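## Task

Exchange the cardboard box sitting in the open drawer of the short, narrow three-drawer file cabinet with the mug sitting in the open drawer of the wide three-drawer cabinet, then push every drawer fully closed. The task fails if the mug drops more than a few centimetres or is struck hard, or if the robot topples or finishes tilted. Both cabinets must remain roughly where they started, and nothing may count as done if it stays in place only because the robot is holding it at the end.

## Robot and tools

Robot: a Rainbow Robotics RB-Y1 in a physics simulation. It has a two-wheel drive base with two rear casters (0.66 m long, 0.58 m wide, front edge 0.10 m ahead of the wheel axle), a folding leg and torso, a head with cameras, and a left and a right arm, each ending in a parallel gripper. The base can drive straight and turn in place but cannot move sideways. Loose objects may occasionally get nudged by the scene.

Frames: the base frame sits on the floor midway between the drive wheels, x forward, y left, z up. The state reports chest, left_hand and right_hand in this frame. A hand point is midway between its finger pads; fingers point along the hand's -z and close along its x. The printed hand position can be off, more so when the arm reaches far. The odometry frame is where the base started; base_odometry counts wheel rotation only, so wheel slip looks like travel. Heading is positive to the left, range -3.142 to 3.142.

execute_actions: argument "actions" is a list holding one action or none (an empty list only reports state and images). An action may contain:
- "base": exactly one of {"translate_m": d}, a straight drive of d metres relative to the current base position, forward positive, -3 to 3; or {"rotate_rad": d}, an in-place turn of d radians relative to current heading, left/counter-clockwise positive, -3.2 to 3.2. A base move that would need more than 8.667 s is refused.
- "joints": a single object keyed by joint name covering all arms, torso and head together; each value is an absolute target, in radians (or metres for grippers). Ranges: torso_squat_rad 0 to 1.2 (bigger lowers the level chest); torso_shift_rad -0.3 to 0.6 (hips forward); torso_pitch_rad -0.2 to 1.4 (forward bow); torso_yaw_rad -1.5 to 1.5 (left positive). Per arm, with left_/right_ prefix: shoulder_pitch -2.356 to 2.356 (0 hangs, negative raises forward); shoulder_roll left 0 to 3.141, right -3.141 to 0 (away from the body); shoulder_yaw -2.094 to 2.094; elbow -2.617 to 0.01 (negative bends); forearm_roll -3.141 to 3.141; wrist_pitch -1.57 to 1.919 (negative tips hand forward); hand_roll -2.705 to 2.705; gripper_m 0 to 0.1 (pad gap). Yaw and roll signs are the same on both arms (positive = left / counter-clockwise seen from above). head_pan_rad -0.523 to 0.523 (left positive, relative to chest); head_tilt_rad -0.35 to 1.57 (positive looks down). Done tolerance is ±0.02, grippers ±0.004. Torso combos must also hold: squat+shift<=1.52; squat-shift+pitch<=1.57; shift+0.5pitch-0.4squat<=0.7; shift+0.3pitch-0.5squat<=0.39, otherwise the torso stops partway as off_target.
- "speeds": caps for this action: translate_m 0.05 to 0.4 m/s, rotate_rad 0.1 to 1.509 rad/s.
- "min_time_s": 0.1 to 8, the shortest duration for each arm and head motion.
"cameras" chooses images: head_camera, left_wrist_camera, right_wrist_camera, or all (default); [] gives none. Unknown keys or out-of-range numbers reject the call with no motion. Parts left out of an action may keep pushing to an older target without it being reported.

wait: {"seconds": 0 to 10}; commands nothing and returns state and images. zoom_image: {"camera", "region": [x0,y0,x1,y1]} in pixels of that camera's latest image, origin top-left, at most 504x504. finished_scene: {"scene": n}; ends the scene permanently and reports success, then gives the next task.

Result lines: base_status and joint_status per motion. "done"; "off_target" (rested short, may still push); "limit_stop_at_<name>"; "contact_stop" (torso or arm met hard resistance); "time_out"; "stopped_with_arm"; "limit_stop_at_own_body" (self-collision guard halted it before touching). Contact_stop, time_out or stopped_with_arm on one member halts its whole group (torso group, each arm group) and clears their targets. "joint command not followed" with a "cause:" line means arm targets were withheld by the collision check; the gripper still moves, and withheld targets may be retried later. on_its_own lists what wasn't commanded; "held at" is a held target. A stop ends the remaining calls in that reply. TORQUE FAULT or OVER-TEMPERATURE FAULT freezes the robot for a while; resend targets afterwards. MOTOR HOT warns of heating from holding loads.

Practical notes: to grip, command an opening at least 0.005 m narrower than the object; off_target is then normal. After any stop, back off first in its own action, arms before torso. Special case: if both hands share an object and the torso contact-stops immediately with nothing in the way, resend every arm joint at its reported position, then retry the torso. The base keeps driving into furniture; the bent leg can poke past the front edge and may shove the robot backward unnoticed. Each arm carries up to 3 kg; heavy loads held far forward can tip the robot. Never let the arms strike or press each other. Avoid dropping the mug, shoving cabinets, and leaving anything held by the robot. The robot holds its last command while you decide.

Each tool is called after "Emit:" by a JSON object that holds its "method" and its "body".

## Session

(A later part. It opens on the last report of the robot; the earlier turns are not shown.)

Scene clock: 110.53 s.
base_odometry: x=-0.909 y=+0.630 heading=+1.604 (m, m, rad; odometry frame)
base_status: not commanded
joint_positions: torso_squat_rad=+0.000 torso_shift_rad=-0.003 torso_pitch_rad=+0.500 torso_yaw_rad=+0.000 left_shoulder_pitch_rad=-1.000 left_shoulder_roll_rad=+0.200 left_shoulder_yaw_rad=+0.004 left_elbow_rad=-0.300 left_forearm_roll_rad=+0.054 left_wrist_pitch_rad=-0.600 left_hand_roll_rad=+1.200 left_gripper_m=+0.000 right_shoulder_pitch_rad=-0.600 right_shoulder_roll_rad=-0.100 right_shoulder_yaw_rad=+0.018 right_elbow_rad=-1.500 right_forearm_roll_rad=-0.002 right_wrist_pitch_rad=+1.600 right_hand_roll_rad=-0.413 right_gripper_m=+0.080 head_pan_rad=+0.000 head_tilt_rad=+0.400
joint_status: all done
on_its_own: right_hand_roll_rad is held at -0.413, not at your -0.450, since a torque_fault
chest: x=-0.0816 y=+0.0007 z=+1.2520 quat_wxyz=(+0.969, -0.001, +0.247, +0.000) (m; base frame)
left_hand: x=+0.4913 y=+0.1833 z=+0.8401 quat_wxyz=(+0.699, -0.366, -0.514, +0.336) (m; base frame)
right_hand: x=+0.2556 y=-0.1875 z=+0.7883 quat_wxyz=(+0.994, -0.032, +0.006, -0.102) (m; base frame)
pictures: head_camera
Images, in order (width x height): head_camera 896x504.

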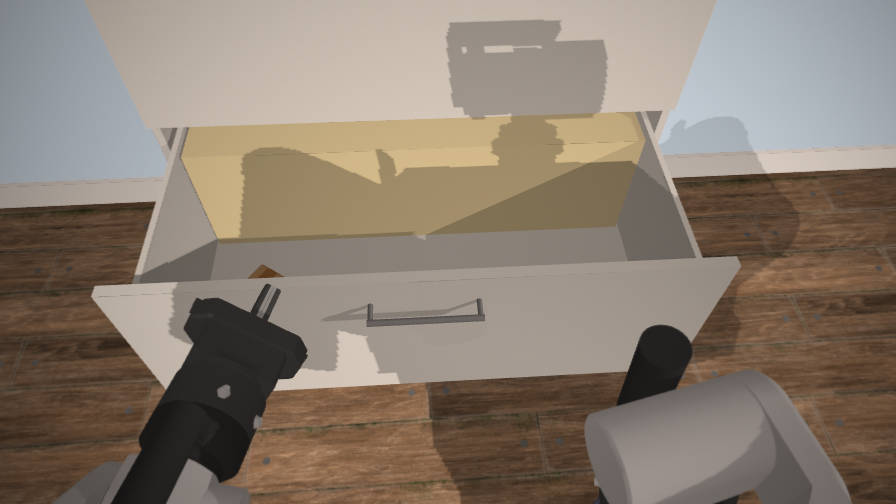

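Too high; squat to lower ~0.27.

Emit:
{"method": "execute_actions", "body": {"actions": [{"joints":{"torso_squat_rad":0.9}}], "cameras": []}}

Emit:
{"method": "execute_actions", "body": {"actions": [{"base":{"translate_m":0.4},"speeds":{"translate_m":0.15}}], "cameras": ["head_camera"]}}

Scene clock: 114.67 s.
base_odometry: x=-0.909 y=+0.630 heading=+1.604 (m, m, rad; odometry frame)
base_status: not commanded
joint_positions: torso_squat_rad=+0.900 torso_shift_rad=-0.003 torso_pitch_rad=+0.500 torso_yaw_rad=+0.000 left_shoulder_pitch_rad=-1.000 left_shoulder_roll_rad=+0.200 left_shoulder_yaw_rad=+0.004 left_elbow_rad=-0.300 left_forearm_roll_rad=+0.054 left_wrist_pitch_rad=-0.600 left_hand_roll_rad=+1.200 left_gripper_m=+0.000 right_shoulder_pitch_rad=-0.600 right_shoulder_roll_rad=-0.100 right_shoulder_yaw_rad=+0.018 right_elbow_rad=-1.500 right_forearm_roll_rad=-0.002 right_wrist_pitch_rad=+1.600 right_hand_roll_rad=-0.413 right_gripper_m=+0.080 head_pan_rad=+0.000 head_tilt_rad=+0.400
joint_status: all done
on_its_own: right_hand_roll_rad is held at -0.413, not at your -0.450, since a torque_fault
chest: x=-0.0808 y=+0.0006 z=+0.9871 quat_wxyz=(+0.969, -0.001, +0.247, +0.000) (m; base frame)
left_hand: x=+0.4921 y=+0.1832 z=+0.5752 quat_wxyz=(+0.699, -0.366, -0.514, +0.336) (m; base frame)
right_hand: x=+0.2563 y=-0.1876 z=+0.5233 quat_wxyz=(+0.994, -0.032, +0.006, -0.102) (m; base frame)
pictures: none
No camera images: the call's "cameras" was empty. Leave "cameras" out to get every camera's image.

Scene clock: 118.03 s.
base_odometry: x=-0.922 y=+1.030 heading=+1.603 (m, m, rad; odometry frame)
base_status: done
joint_positions: torso_squat_rad=+0.900 torso_shift_rad=-0.003 torso_pitch_rad=+0.500 torso_yaw_rad=+0.000 left_shoulder_pitch_rad=-1.000 left_shoulder_roll_rad=+0.200 left_shoulder_yaw_rad=+0.004 left_elbow_rad=-0.300 left_forearm_roll_rad=+0.054 left_wrist_pitch_rad=-0.600 left_hand_roll_rad=+1.200 left_gripper_m=+0.000 right_shoulder_pitch_rad=-0.600 right_shoulder_roll_rad=-0.100 right_shoulder_yaw_rad=+0.018 right_elbow_rad=-1.500 right_forearm_roll_rad=-0.002 right_wrist_pitch_rad=+1.600 right_hand_roll_rad=-0.413 right_gripper_m=+0.080 head_pan_rad=+0.000 head_tilt_rad=+0.400
joint_status: not commanded
on_its_own: right_hand_roll_rad is held at -0.413, not at your -0.450, since a torque_fault
chest: x=-0.0807 y=+0.0006 z=+0.9872 quat_wxyz=(+0.969, -0.001, +0.248, +0.000) (m; base frame)
left_hand: x=+0.4920 y=+0.1831 z=+0.5751 quat_wxyz=(+0.699, -0.366, -0.514, +0.336) (m; base frame)
right_hand: x=+0.2563 y=-0.1875 z=+0.5233 quat_wxyz=(+0.994, -0.032, +0.006, -0.102) (m; base frame)
pictures: head_camera
Images, in order (width x height): head_camera 896x504.

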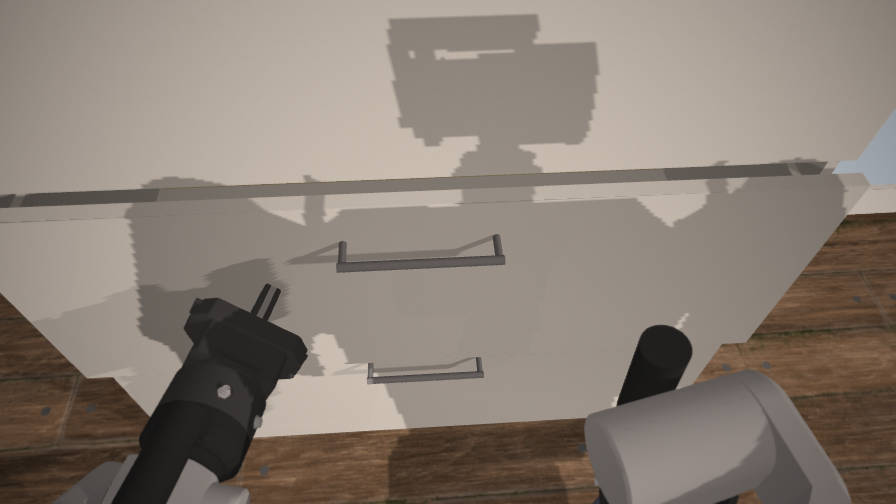

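Emit:
{"method": "execute_actions", "body": {"actions": [{"base":{"translate_m":0.04},"speeds":{"translate_m":0.05}}], "cameras": ["head_camera"]}}

Scene clock: 119.50 s.
base_odometry: x=-0.923 y=+1.070 heading=+1.603 (m, m, rad; odometry frame)
base_status: done
joint_positions: torso_squat_rad=+0.900 torso_shift_rad=-0.003 torso_pitch_rad=+0.500 torso_yaw_rad=+0.000 left_shoulder_pitch_rad=-0.997 left_shoulder_roll_rad=+0.199 left_shoulder_yaw_rad=+0.004 left_elbow_rad=-0.299 left_forearm_roll_rad=+0.054 left_wrist_pitch_rad=-0.601 left_hand_roll_rad=+1.200 left_gripper_m=+0.000 right_shoulder_pitch_rad=-0.600 right_shoulder_roll_rad=-0.100 right_shoulder_yaw_rad=+0.018 right_elbow_rad=-1.500 right_forearm_roll_rad=-0.002 right_wrist_pitch_rad=+1.600 right_hand_roll_rad=-0.413 right_gripper_m=+0.080 head_pan_rad=+0.000 head_tilt_rad=+0.400
joint_status: not commanded
on_its_own: right_hand_roll_rad is held at -0.413, not at your -0.450, since a torque_fault
chest: x=-0.0811 y=+0.0006 z=+0.9872 quat_wxyz=(+0.969, -0.001, +0.247, +0.000) (m; base frame)
left_hand: x=+0.4903 y=+0.1834 z=+0.5738 quat_wxyz=(+0.700, -0.365, -0.513, +0.337) (m; base frame)
right_hand: x=+0.2563 y=-0.1874 z=+0.5236 quat_wxyz=(+0.994, -0.032, +0.006, -0.102) (m; base frame)
pictures: head_camera
Images, in order (width x height): head_camera 896x504.

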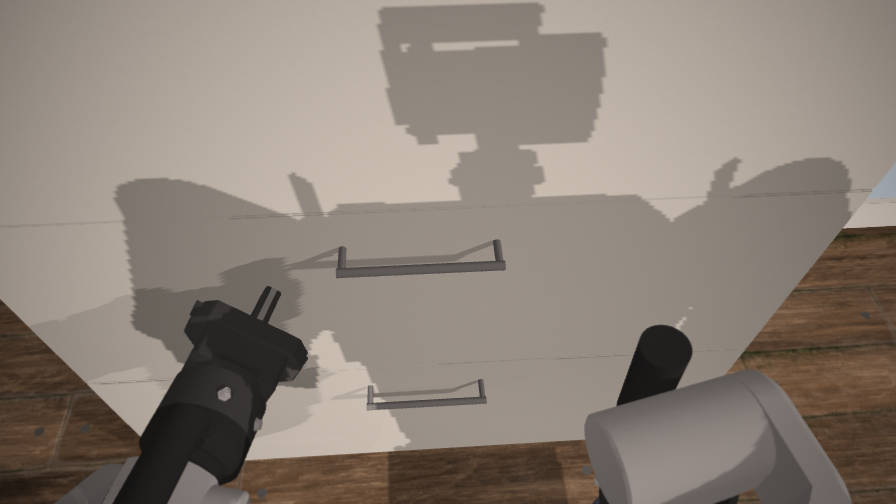

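Emit:
{"method": "execute_actions", "body": {"actions": [{"base":{"translate_m":-0.3},"joints":{"torso_squat_rad":0.35}}], "cameras": []}}

Emit:
{"method": "execute_actions", "body": {"actions": [{"base":{"rotate_rad":-2.49},"joints":{"right_shoulder_pitch_rad":-1.0,"right_elbow_rad":-0.7,"right_wrist_pitch_rad":1.2,"right_shoulder_roll_rad":-0.2,"left_shoulder_pitch_rad":-0.5,"left_elbow_rad":-0.5,"left_wrist_pitch_rad":0},"min_time_s":2}], "cameras": []}}

Emit:
{"method": "execute_actions", "body": {"actions": [{"base":{"translate_m":2.15}}], "cameras": []}}

Emit:
{"method": "execute_actions", "body": {"actions": [{"base":{"rotate_rad":-0.645},"joints":{"head_tilt_rad":0.5}}], "cameras": ["head_camera"]}}

Scene clock: 123.23 s.
base_odometry: x=-0.913 y=+0.770 heading=+1.604 (m, m, rad; odometry frame)
base_status: done
joint_positions: torso_squat_rad=+0.350 torso_shift_rad=-0.003 torso_pitch_rad=+0.500 torso_yaw_rad=+0.000 left_shoulder_pitch_rad=-1.000 left_shoulder_roll_rad=+0.200 left_shoulder_yaw_rad=+0.004 left_elbow_rad=-0.300 left_forearm_roll_rad=+0.054 left_wrist_pitch_rad=-0.600 left_hand_roll_rad=+1.200 left_gripper_m=+0.000 right_shoulder_pitch_rad=-0.600 right_shoulder_roll_rad=-0.100 right_shoulder_yaw_rad=+0.018 right_elbow_rad=-1.500 right_forearm_roll_rad=-0.002 right_wrist_pitch_rad=+1.600 right_hand_roll_rad=-0.413 right_gripper_m=+0.080 head_pan_rad=+0.000 head_tilt_rad=+0.400
joint_status: all done
on_its_own: right_hand_roll_rad is held at -0.413, not at your -0.450, since a torque_fault
chest: x=-0.0814 y=+0.0007 z=+1.2096 quat_wxyz=(+0.969, -0.001, +0.247, +0.000) (m; base frame)
left_hand: x=+0.4914 y=+0.1831 z=+0.7976 quat_wxyz=(+0.699, -0.366, -0.514, +0.336) (m; base frame)
right_hand: x=+0.2556 y=-0.1875 z=+0.7457 quat_wxyz=(+0.994, -0.032, +0.006, -0.102) (m; base frame)
pictures: none
No camera images: the call's "cameras" was empty. Leave "cameras" out to get every camera's image.

Scene clock: 128.00 s.
base_odometry: x=-0.913 y=+0.770 heading=-0.885 (m, m, rad; odometry frame)
base_status: done
joint_positions: torso_squat_rad=+0.350 torso_shift_rad=-0.003 torso_pitch_rad=+0.500 torso_yaw_rad=+0.000 left_shoulder_pitch_rad=-0.500 left_shoulder_roll_rad=+0.200 left_shoulder_yaw_rad=+0.004 left_elbow_rad=-0.500 left_forearm_roll_rad=+0.054 left_wrist_pitch_rad=+0.000 left_hand_roll_rad=+1.200 left_gripper_m=+0.000 right_shoulder_pitch_rad=-1.000 right_shoulder_roll_rad=-0.200 right_shoulder_yaw_rad=+0.018 right_elbow_rad=-0.700 right_forearm_roll_rad=-0.002 right_wrist_pitch_rad=+1.200 right_hand_roll_rad=-0.413 right_gripper_m=+0.080 head_pan_rad=+0.000 head_tilt_rad=+0.400
joint_status: all done
on_its_own: right_hand_roll_rad is held at -0.413, not at your -0.450, since a torque_fault
chest: x=-0.0814 y=+0.0007 z=+1.2096 quat_wxyz=(+0.969, -0.001, +0.247, +0.000) (m; base frame)
left_hand: x=+0.1912 y=+0.2950 z=+0.5646 quat_wxyz=(+0.838, -0.096, -0.227, +0.487) (m; base frame)
right_hand: x=+0.3322 y=-0.2305 z=+0.6929 quat_wxyz=(+0.993, -0.092, -0.008, -0.079) (m; base frame)
pictures: none
No camera images: the call's "cameras" was empty. Leave "cameras" out to get every camera's image.

Scene clock: 134.70 s.
base_odometry: x=+0.447 y=-0.895 heading=-0.886 (m, m, rad; odometry frame)
base_status: done
joint_positions: torso_squat_rad=+0.350 torso_shift_rad=-0.003 torso_pitch_rad=+0.500 torso_yaw_rad=+0.000 left_shoulder_pitch_rad=-0.500 left_shoulder_roll_rad=+0.200 left_shoulder_yaw_rad=+0.004 left_elbow_rad=-0.500 left_forearm_roll_rad=+0.054 left_wrist_pitch_rad=+0.000 left_hand_roll_rad=+1.200 left_gripper_m=+0.000 right_shoulder_pitch_rad=-1.000 right_shoulder_roll_rad=-0.200 right_shoulder_yaw_rad=+0.018 right_elbow_rad=-0.700 right_forearm_roll_rad=-0.002 right_wrist_pitch_rad=+1.200 right_hand_roll_rad=-0.413 right_gripper_m=+0.080 head_pan_rad=+0.000 head_tilt_rad=+0.400
joint_status: not commanded
on_its_own: right_hand_roll_rad is held at -0.413, not at your -0.450, since a torque_fault
chest: x=-0.0814 y=+0.0007 z=+1.2096 quat_wxyz=(+0.969, -0.001, +0.247, +0.000) (m; base frame)
left_hand: x=+0.1913 y=+0.2949 z=+0.5647 quat_wxyz=(+0.838, -0.096, -0.227, +0.487) (m; base frame)
right_hand: x=+0.3323 y=-0.2305 z=+0.6929 quat_wxyz=(+0.993, -0.092, -0.008, -0.079) (m; base frame)
pictures: none
No camera images: the call's "cameras" was empty. Leave "cameras" out to get every camera's image.

Scene clock: 137.30 s.
base_odometry: x=+0.447 y=-0.895 heading=-1.530 (m, m, rad; odometry frame)
base_status: done
joint_positions: torso_squat_rad=+0.350 torso_shift_rad=-0.003 torso_pitch_rad=+0.500 torso_yaw_rad=+0.000 left_shoulder_pitch_rad=-0.500 left_shoulder_roll_rad=+0.200 left_shoulder_yaw_rad=+0.004 left_elbow_rad=-0.500 left_forearm_roll_rad=+0.054 left_wrist_pitch_rad=+0.000 left_hand_roll_rad=+1.200 left_gripper_m=+0.000 right_shoulder_pitch_rad=-1.000 right_shoulder_roll_rad=-0.200 right_shoulder_yaw_rad=+0.018 right_elbow_rad=-0.700 right_forearm_roll_rad=-0.002 right_wrist_pitch_rad=+1.200 right_hand_roll_rad=-0.413 right_gripper_m=+0.080 head_pan_rad=+0.000 head_tilt_rad=+0.500
joint_status: all done
on_its_own: right_hand_roll_rad is held at -0.413, not at your -0.450, since a torque_fault
chest: x=-0.0814 y=+0.0007 z=+1.2096 quat_wxyz=(+0.969, -0.001, +0.247, +0.000) (m; base frame)
left_hand: x=+0.1913 y=+0.2949 z=+0.5647 quat_wxyz=(+0.838, -0.096, -0.227, +0.487) (m; base frame)
right_hand: x=+0.3322 y=-0.2305 z=+0.6929 quat_wxyz=(+0.993, -0.092, -0.008, -0.079) (m; base frame)
pictures: head_camera
Images, in order (width x height): head_camera 896x504.

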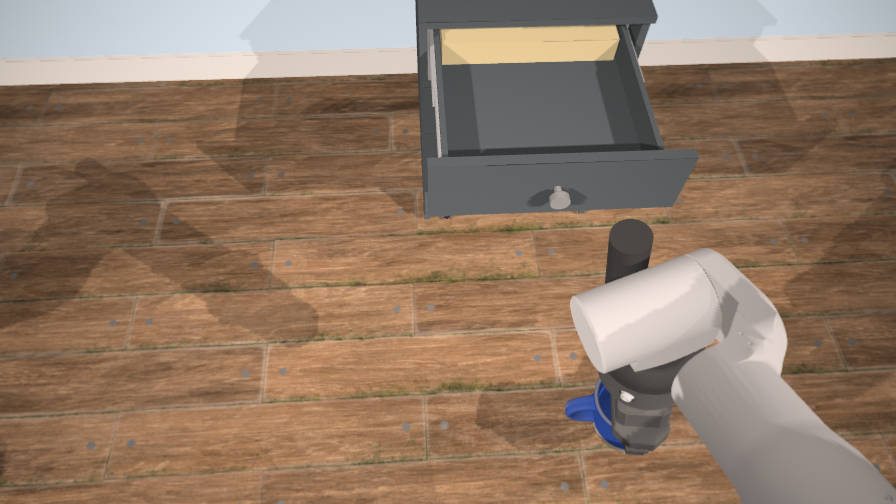

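Emit:
{"method": "execute_actions", "body": {"actions": [{"base":{"translate_m":0.55},"joints":{"torso_squat_rad":0.0,"right_shoulder_pitch_rad":-1.15,"right_wrist_pitch_rad":1.35,"right_shoulder_roll_rad":-0.12,"head_tilt_rad":0.7}}], "cameras": ["head_camera","right_wrist_camera"]}}

Scene clock: 140.43 s.
base_odometry: x=+0.469 y=-1.444 heading=-1.531 (m, m, rad; odometry frame)
base_status: done
joint_positions: torso_squat_rad=+0.000 torso_shift_rad=-0.003 torso_pitch_rad=+0.500 torso_yaw_rad=+0.000 left_shoulder_pitch_rad=-0.500 left_shoulder_roll_rad=+0.200 left_shoulder_yaw_rad=+0.004 left_elbow_rad=-0.500 left_forearm_roll_rad=+0.054 left_wrist_pitch_rad=+0.000 left_hand_roll_rad=+1.200 left_gripper_m=+0.000 right_shoulder_pitch_rad=-1.150 right_shoulder_roll_rad=-0.120 right_shoulder_yaw_rad=+0.018 right_elbow_rad=-0.700 right_forearm_roll_rad=-0.002 right_wrist_pitch_rad=+1.350 right_hand_roll_rad=-0.413 right_gripper_m=+0.080 head_pan_rad=+0.000 head_tilt_rad=+0.700
joint_status: all done
on_its_own: right_hand_roll_rad is held at -0.413, not at your -0.450, since a torque_fault
chest: x=-0.0815 y=+0.0007 z=+1.2520 quat_wxyz=(+0.969, -0.001, +0.247, +0.000) (m; base frame)
left_hand: x=+0.1911 y=+0.2949 z=+0.6071 quat_wxyz=(+0.838, -0.096, -0.227, +0.487) (m; base frame)
right_hand: x=+0.3624 y=-0.1562 z=+0.7851 quat_wxyz=(+0.996, -0.069, +0.004, -0.047) (m; base frame)
pictures: head_camera, right_wrist_camera
Images, in order (width x height): head_camera 896x504, right_wrist_camera 644x364.

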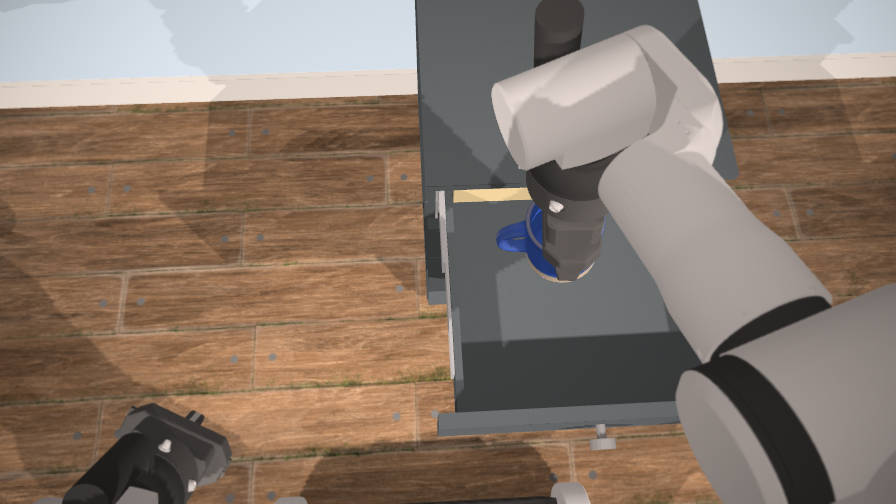

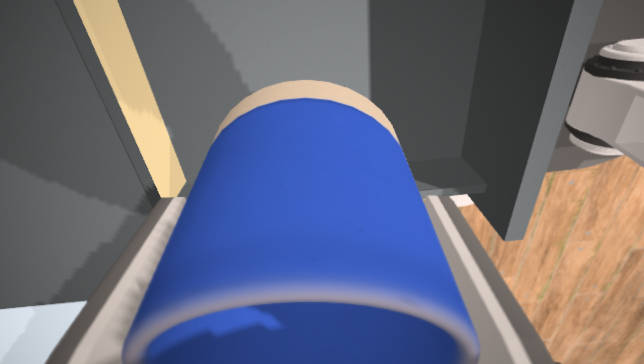

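Emit:
{"method": "execute_actions", "body": {"actions": [{"base":{"translate_m":-0.07},"joints":{"right_shoulder_roll_rad":-0.17}}], "cameras": []}}

Emit:
{"method": "execute_actions", "body": {"actions": [{"joints":{"torso_squat_rad":0.7}}], "cameras": ["head_camera","right_wrist_camera"]}}

Scene clock: 142.20 s.
base_odometry: x=+0.466 y=-1.374 heading=-1.530 (m, m, rad; odometry frame)
base_status: done
joint_positions: torso_squat_rad=+0.000 torso_shift_rad=-0.003 torso_pitch_rad=+0.500 torso_yaw_rad=+0.000 left_shoulder_pitch_rad=-0.500 left_shoulder_roll_rad=+0.200 left_shoulder_yaw_rad=+0.004 left_elbow_rad=-0.500 left_forearm_roll_rad=+0.054 left_wrist_pitch_rad=+0.000 left_hand_roll_rad=+1.200 left_gripper_m=+0.000 right_shoulder_pitch_rad=-1.150 right_shoulder_roll_rad=-0.170 right_shoulder_yaw_rad=+0.018 right_elbow_rad=-0.700 right_forearm_roll_rad=-0.002 right_wrist_pitch_rad=+1.350 right_hand_roll_rad=-0.413 right_gripper_m=+0.080 head_pan_rad=+0.000 head_tilt_rad=+0.700
joint_status: all done
on_its_own: right_hand_roll_rad is held at -0.413, not at your -0.450, since a torque_fault
chest: x=-0.0816 y=+0.0007 z=+1.2521 quat_wxyz=(+0.969, -0.001, +0.247, +0.000) (m; base frame)
left_hand: x=+0.1911 y=+0.2950 z=+0.6071 quat_wxyz=(+0.838, -0.096, -0.227, +0.487) (m; base frame)
right_hand: x=+0.3721 y=-0.1884 z=+0.7898 quat_wxyz=(+0.994, -0.088, -0.004, -0.062) (m; base frame)
pictures: none
No camera images: the call's "cameras" was empty. Leave "cameras" out to get every camera's image.

Scene clock: 145.33 s.
base_odometry: x=+0.466 y=-1.374 heading=-1.530 (m, m, rad; odometry frame)
base_status: not commanded
joint_positions: torso_squat_rad=+0.700 torso_shift_rad=-0.003 torso_pitch_rad=+0.500 torso_yaw_rad=+0.000 left_shoulder_pitch_rad=-0.500 left_shoulder_roll_rad=+0.200 left_shoulder_yaw_rad=+0.004 left_elbow_rad=-0.500 left_forearm_roll_rad=+0.054 left_wrist_pitch_rad=+0.000 left_hand_roll_rad=+1.200 left_gripper_m=+0.000 right_shoulder_pitch_rad=-1.150 right_shoulder_roll_rad=-0.170 right_shoulder_yaw_rad=+0.018 right_elbow_rad=-0.700 right_forearm_roll_rad=-0.002 right_wrist_pitch_rad=+1.350 right_hand_roll_rad=-0.413 right_gripper_m=+0.080 head_pan_rad=+0.000 head_tilt_rad=+0.700
joint_status: all done
on_its_own: right_hand_roll_rad is held at -0.413, not at your -0.450, since a torque_fault
chest: x=-0.0811 y=+0.0006 z=+1.0874 quat_wxyz=(+0.969, -0.001, +0.247, +0.000) (m; base frame)
left_hand: x=+0.1915 y=+0.2949 z=+0.4425 quat_wxyz=(+0.838, -0.096, -0.227, +0.487) (m; base frame)
right_hand: x=+0.3725 y=-0.1885 z=+0.6251 quat_wxyz=(+0.994, -0.088, -0.004, -0.062) (m; base frame)
pictures: head_camera, right_wrist_camera
Images, in order (width x height): head_camera 896x504, right_wrist_camera 644x364.

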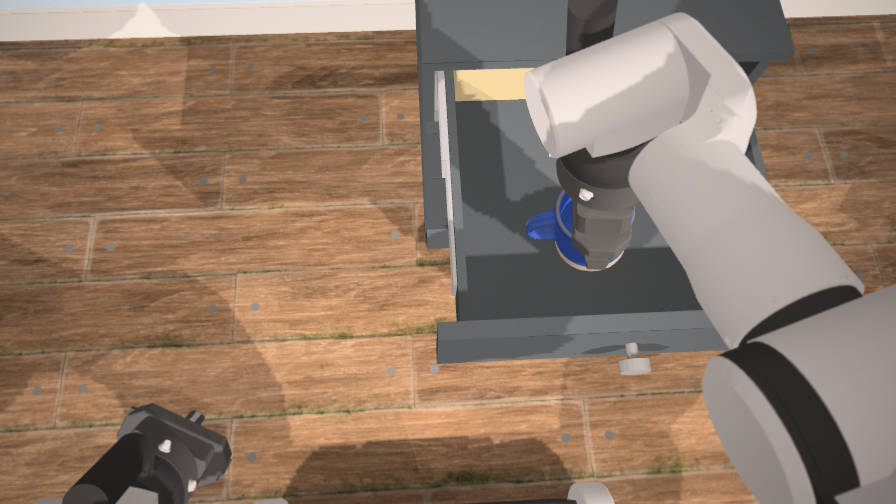

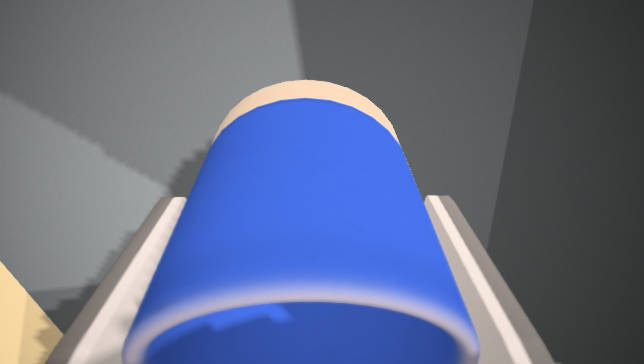

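Emit:
{"method": "execute_actions", "body": {"actions": [{"joints":{"torso_squat_rad":0.755}}], "cameras": []}}

Emit:
{"method": "execute_actions", "body": {"actions": [{"joints":{"right_gripper_m":0.1}}], "cameras": []}}

Emit:
{"method": "execute_actions", "body": {"actions": [{"joints":{"torso_squat_rad":0.3}}], "cameras": ["head_camera"]}}

Emit:
{"method": "execute_actions", "body": {"actions": [{"base":{"translate_m":-0.4}}], "cameras": []}}

Emit:
{"method": "execute_actions", "body": {"actions": [{"joints":{"torso_squat_rad":0.9,"right_shoulder_pitch_rad":-1.0,"right_elbow_rad":-0.3,"right_wrist_pitch_rad":-0.6,"right_shoulder_roll_rad":-0.1,"right_gripper_m":0,"head_tilt_rad":0.5}}], "cameras": ["head_camera"]}}

Scene clock: 146.77 s.
base_odometry: x=+0.466 y=-1.374 heading=-1.530 (m, m, rad; odometry frame)
base_status: not commanded
joint_positions: torso_squat_rad=+0.755 torso_shift_rad=-0.003 torso_pitch_rad=+0.500 torso_yaw_rad=+0.000 left_shoulder_pitch_rad=-0.500 left_shoulder_roll_rad=+0.200 left_shoulder_yaw_rad=+0.004 left_elbow_rad=-0.500 left_forearm_roll_rad=+0.054 left_wrist_pitch_rad=+0.000 left_hand_roll_rad=+1.200 left_gripper_m=+0.000 right_shoulder_pitch_rad=-1.151 right_shoulder_roll_rad=-0.170 right_shoulder_yaw_rad=+0.018 right_elbow_rad=-0.700 right_forearm_roll_rad=-0.002 right_wrist_pitch_rad=+1.350 right_hand_roll_rad=-0.413 right_gripper_m=+0.080 head_pan_rad=+0.000 head_tilt_rad=+0.700
joint_status: all done
on_its_own: right_hand_roll_rad is held at -0.413, not at your -0.450, since a torque_fault
chest: x=-0.0812 y=+0.0006 z=+1.0619 quat_wxyz=(+0.969, -0.001, +0.247, +0.000) (m; base frame)
left_hand: x=+0.1917 y=+0.2949 z=+0.4170 quat_wxyz=(+0.838, -0.096, -0.227, +0.487) (m; base frame)
right_hand: x=+0.3730 y=-0.1885 z=+0.6002 quat_wxyz=(+0.994, -0.088, -0.005, -0.062) (m; base frame)
pictures: none
No camera images: the call's "cameras" was empty. Leave "cameras" out to get every camera's image.

Scene clock: 147.77 s.
base_odometry: x=+0.466 y=-1.374 heading=-1.530 (m, m, rad; odometry frame)
base_status: not commanded
joint_positions: torso_squat_rad=+0.755 torso_shift_rad=-0.003 torso_pitch_rad=+0.500 torso_yaw_rad=+0.000 left_shoulder_pitch_rad=-0.500 left_shoulder_roll_rad=+0.200 left_shoulder_yaw_rad=+0.004 left_elbow_rad=-0.500 left_forearm_roll_rad=+0.054 left_wrist_pitch_rad=+0.000 left_hand_roll_rad=+1.200 left_gripper_m=+0.000 right_shoulder_pitch_rad=-1.151 right_shoulder_roll_rad=-0.170 right_shoulder_yaw_rad=+0.018 right_elbow_rad=-0.700 right_forearm_roll_rad=-0.002 right_wrist_pitch_rad=+1.350 right_hand_roll_rad=-0.413 right_gripper_m=+0.100 head_pan_rad=+0.000 head_tilt_rad=+0.700
joint_status: all done
on_its_own: right_hand_roll_rad is held at -0.413, not at your -0.450, since a torque_fault
chest: x=-0.0812 y=+0.0006 z=+1.0619 quat_wxyz=(+0.969, -0.001, +0.247, +0.000) (m; base frame)
left_hand: x=+0.1917 y=+0.2949 z=+0.4170 quat_wxyz=(+0.838, -0.096, -0.227, +0.487) (m; base frame)
right_hand: x=+0.3729 y=-0.1885 z=+0.6000 quat_wxyz=(+0.994, -0.088, -0.004, -0.062) (m; base frame)
pictures: none
No camera images: the call's "cameras" was empty. Leave "cameras" out to get every camera's image.

Scene clock: 150.07 s.
base_odometry: x=+0.466 y=-1.374 heading=-1.530 (m, m, rad; odometry frame)
base_status: not commanded
joint_positions: torso_squat_rad=+0.300 torso_shift_rad=-0.003 torso_pitch_rad=+0.500 torso_yaw_rad=+0.000 left_shoulder_pitch_rad=-0.500 left_shoulder_roll_rad=+0.200 left_shoulder_yaw_rad=+0.004 left_elbow_rad=-0.500 left_forearm_roll_rad=+0.054 left_wrist_pitch_rad=+0.000 left_hand_roll_rad=+1.200 left_gripper_m=+0.000 right_shoulder_pitch_rad=-1.150 right_shoulder_roll_rad=-0.170 right_shoulder_yaw_rad=+0.018 right_elbow_rad=-0.700 right_forearm_roll_rad=-0.002 right_wrist_pitch_rad=+1.350 right_hand_roll_rad=-0.413 right_gripper_m=+0.100 head_pan_rad=+0.000 head_tilt_rad=+0.700
joint_status: all done
on_its_own: right_hand_roll_rad is held at -0.413, not at your -0.450, since a torque_fault
chest: x=-0.0815 y=+0.0007 z=+1.2208 quat_wxyz=(+0.969, -0.001, +0.247, +0.000) (m; base frame)
left_hand: x=+0.1912 y=+0.2950 z=+0.5758 quat_wxyz=(+0.838, -0.096, -0.227, +0.487) (m; base frame)
right_hand: x=+0.3724 y=-0.1884 z=+0.7587 quat_wxyz=(+0.994, -0.088, -0.004, -0.062) (m; base frame)
pictures: head_camera
Images, in order (width x height): head_camera 896x504.

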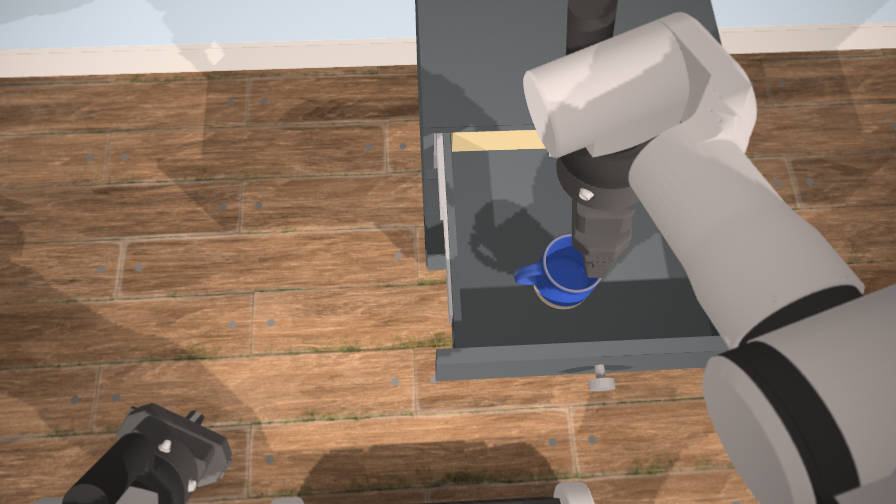

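Scene clock: 152.70 s.
base_odometry: x=+0.450 y=-0.975 heading=-1.532 (m, m, rad; odometry frame)
base_status: done
joint_positions: torso_squat_rad=+0.300 torso_shift_rad=-0.003 torso_pitch_rad=+0.500 torso_yaw_rad=+0.000 left_shoulder_pitch_rad=-0.500 left_shoulder_roll_rad=+0.200 left_shoulder_yaw_rad=+0.004 left_elbow_rad=-0.500 left_forearm_roll_rad=+0.054 left_wrist_pitch_rad=+0.000 left_hand_roll_rad=+1.200 left_gripper_m=+0.000 right_shoulder_pitch_rad=-1.150 right_shoulder_roll_rad=-0.170 right_shoulder_yaw_rad=+0.018 right_elbow_rad=-0.700 right_forearm_roll_rad=-0.002 right_wrist_pitch_rad=+1.350 right_hand_roll_rad=-0.413 right_gripper_m=+0.100 head_pan_rad=+0.000 head_tilt_rad=+0.700
joint_status: not commanded
on_its_own: right_hand_roll_rad is held at -0.413, not at your -0.450, since a torque_fault
chest: x=-0.0815 y=+0.0007 z=+1.2208 quat_wxyz=(+0.969, -0.001, +0.247, +0.000) (m; base frame)
left_hand: x=+0.1911 y=+0.2950 z=+0.5759 quat_wxyz=(+0.838, -0.096, -0.227, +0.487) (m; base frame)
right_hand: x=+0.3723 y=-0.1884 z=+0.7587 quat_wxyz=(+0.994, -0.088, -0.004, -0.062) (m; base frame)
pictures: none
No camera images: the call's "cameras" was empty. Leave "cameras" out to get every camera's image.

Scene clock: 155.50 s.
base_odometry: x=+0.450 y=-0.975 heading=-1.532 (m, m, rad; odometry frame)
base_status: not commanded
joint_positions: torso_squat_rad=+0.900 torso_shift_rad=-0.003 torso_pitch_rad=+0.500 torso_yaw_rad=+0.000 left_shoulder_pitch_rad=-0.500 left_shoulder_roll_rad=+0.200 left_shoulder_yaw_rad=+0.004 left_elbow_rad=-0.500 left_forearm_roll_rad=+0.054 left_wrist_pitch_rad=+0.000 left_hand_roll_rad=+1.200 left_gripper_m=+0.000 right_shoulder_pitch_rad=-1.000 right_shoulder_roll_rad=-0.100 right_shoulder_yaw_rad=+0.018 right_elbow_rad=-0.300 right_forearm_roll_rad=-0.002 right_wrist_pitch_rad=-0.600 right_hand_roll_rad=-0.413 right_gripper_m=+0.000 head_pan_rad=+0.000 head_tilt_rad=+0.500
joint_status: all done
on_its_own: right_hand_roll_rad is held at -0.413, not at your -0.450, since a torque_fault
chest: x=-0.0808 y=+0.0006 z=+0.9872 quat_wxyz=(+0.969, -0.001, +0.247, +0.000) (m; base frame)
left_hand: x=+0.1918 y=+0.2948 z=+0.3422 quat_wxyz=(+0.838, -0.096, -0.227, +0.487) (m; base frame)
right_hand: x=+0.4720 y=-0.1059 z=+0.5658 quat_wxyz=(+0.780, +0.185, -0.597, -0.015) (m; base frame)
pictures: head_camera
Images, in order (width x height): head_camera 896x504.

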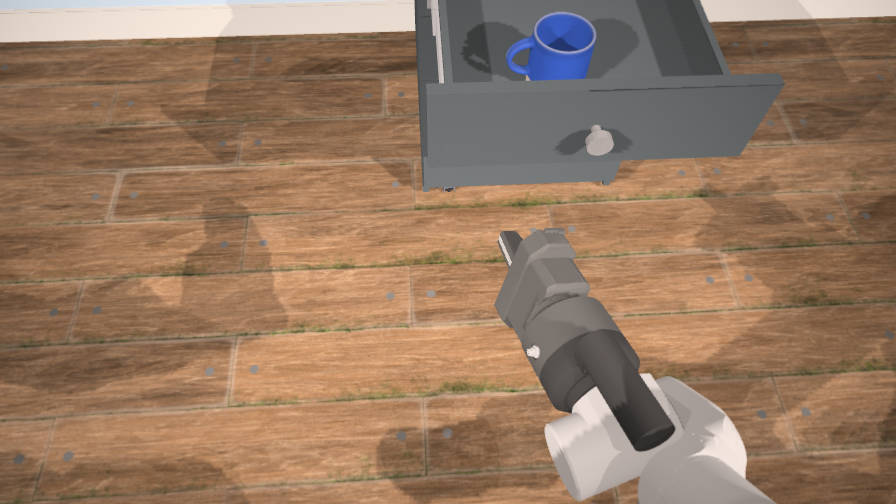

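Emit:
{"method": "execute_actions", "body": {"actions": [{"base":{"translate_m":0.4},"speeds":{"translate_m":0.12},"joints":{"head_tilt_rad":0.3}}], "cameras": ["head_camera"]}}

Scene clock: 160.00 s.
base_odometry: x=+0.466 y=-1.374 heading=-1.532 (m, m, rad; odometry frame)
base_status: done
joint_positions: torso_squat_rad=+0.900 torso_shift_rad=-0.003 torso_pitch_rad=+0.500 torso_yaw_rad=+0.000 left_shoulder_pitch_rad=-0.500 left_shoulder_roll_rad=+0.200 left_shoulder_yaw_rad=+0.004 left_elbow_rad=-0.500 left_forearm_roll_rad=+0.054 left_wrist_pitch_rad=+0.000 left_hand_roll_rad=+1.200 left_gripper_m=+0.000 right_shoulder_pitch_rad=-1.000 right_shoulder_roll_rad=-0.100 right_shoulder_yaw_rad=+0.018 right_elbow_rad=-0.300 right_forearm_roll_rad=-0.002 right_wrist_pitch_rad=-0.600 right_hand_roll_rad=-0.413 right_gripper_m=+0.000 head_pan_rad=+0.000 head_tilt_rad=+0.300
joint_status: all done
on_its_own: right_hand_roll_rad is held at -0.413, not at your -0.450, since a torque_fault
chest: x=-0.0808 y=+0.0006 z=+0.9872 quat_wxyz=(+0.969, -0.001, +0.247, +0.000) (m; base frame)
left_hand: x=+0.1919 y=+0.2948 z=+0.3423 quat_wxyz=(+0.838, -0.096, -0.227, +0.487) (m; base frame)
right_hand: x=+0.4719 y=-0.1058 z=+0.5657 quat_wxyz=(+0.780, +0.185, -0.597, -0.015) (m; base frame)
pictures: head_camera
Images, in order (width x height): head_camera 896x504.

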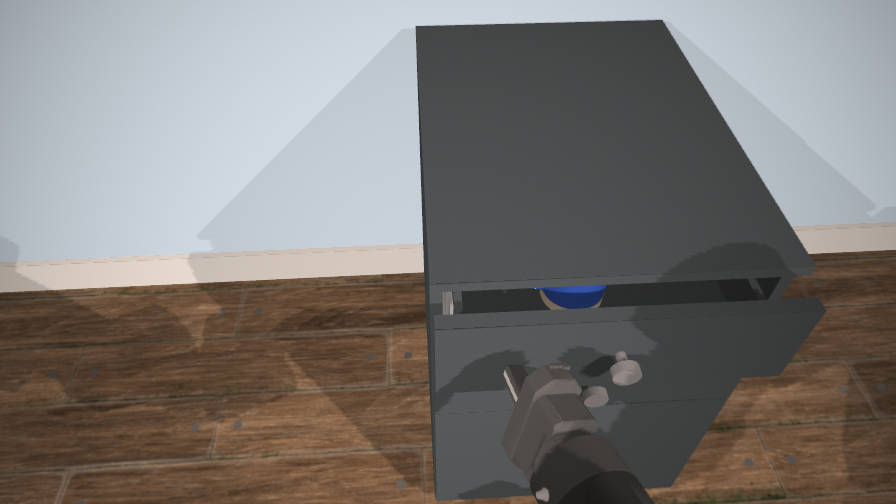

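Emit:
{"method": "execute_actions", "body": {"actions": [{"base":{"translate_m":0.06},"speeds":{"translate_m":0.05}}], "cameras": ["head_camera"]}}

Scene clock: 162.07 s.
base_odometry: x=+0.468 y=-1.434 heading=-1.532 (m, m, rad; odometry frame)
base_status: done
joint_positions: torso_squat_rad=+0.900 torso_shift_rad=-0.003 torso_pitch_rad=+0.500 torso_yaw_rad=+0.000 left_shoulder_pitch_rad=-0.500 left_shoulder_roll_rad=+0.200 left_shoulder_yaw_rad=+0.004 left_elbow_rad=-0.500 left_forearm_roll_rad=+0.054 left_wrist_pitch_rad=+0.000 left_hand_roll_rad=+1.200 left_gripper_m=+0.000 right_shoulder_pitch_rad=-1.000 right_shoulder_roll_rad=-0.100 right_shoulder_yaw_rad=+0.019 right_elbow_rad=-0.300 right_forearm_roll_rad=-0.002 right_wrist_pitch_rad=-0.600 right_hand_roll_rad=-0.413 right_gripper_m=+0.000 head_pan_rad=+0.000 head_tilt_rad=+0.300
joint_status: not commanded
on_its_own: right_hand_roll_rad is held at -0.413, not at your -0.450, since a torque_fault
chest: x=-0.0809 y=+0.0006 z=+0.9872 quat_wxyz=(+0.969, -0.001, +0.247, +0.000) (m; base frame)
left_hand: x=+0.1919 y=+0.2948 z=+0.3423 quat_wxyz=(+0.838, -0.096, -0.227, +0.487) (m; base frame)
right_hand: x=+0.4716 y=-0.1056 z=+0.5654 quat_wxyz=(+0.780, +0.186, -0.597, -0.015) (m; base frame)
pictures: head_camera
Images, in order (width x height): head_camera 896x504.

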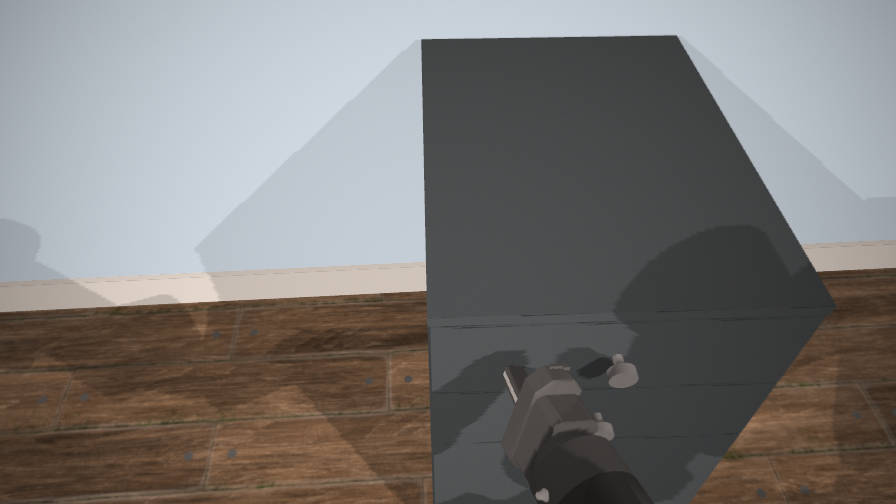

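Emit:
{"method": "execute_actions", "body": {"actions": [{"base":{"translate_m":-0.15}}], "cameras": []}}

Emit:
{"method": "finished_scene", "body": {"scene": 1}}

Scene clock: 164.13 s.
base_odometry: x=+0.462 y=-1.284 heading=-1.531 (m, m, rad; odometry frame)
base_status: done
joint_positions: torso_squat_rad=+0.900 torso_shift_rad=-0.003 torso_pitch_rad=+0.500 torso_yaw_rad=+0.000 left_shoulder_pitch_rad=-0.500 left_shoulder_roll_rad=+0.200 left_shoulder_yaw_rad=+0.004 left_elbow_rad=-0.500 left_forearm_roll_rad=+0.054 left_wrist_pitch_rad=+0.000 left_hand_roll_rad=+1.200 left_gripper_m=+0.000 right_shoulder_pitch_rad=-1.000 right_shoulder_roll_rad=-0.100 right_shoulder_yaw_rad=+0.019 right_elbow_rad=-0.300 right_forearm_roll_rad=-0.002 right_wrist_pitch_rad=-0.600 right_hand_roll_rad=-0.413 right_gripper_m=+0.000 head_pan_rad=+0.000 head_tilt_rad=+0.300
joint_status: not commanded
on_its_own: right_hand_roll_rad is held at -0.413, not at your -0.450, since a torque_fault
chest: x=-0.0809 y=+0.0006 z=+0.9872 quat_wxyz=(+0.969, -0.001, +0.247, +0.000) (m; base frame)
left_hand: x=+0.1918 y=+0.2949 z=+0.3423 quat_wxyz=(+0.838, -0.096, -0.227, +0.487) (m; base frame)
right_hand: x=+0.4719 y=-0.1057 z=+0.5658 quat_wxyz=(+0.780, +0.185, -0.597, -0.015) (m; base frame)
pictures: none
No camera images: the call's "cameras" was empty. Leave "cameras" out to get every camera's image.

The scene is finished: the task was done.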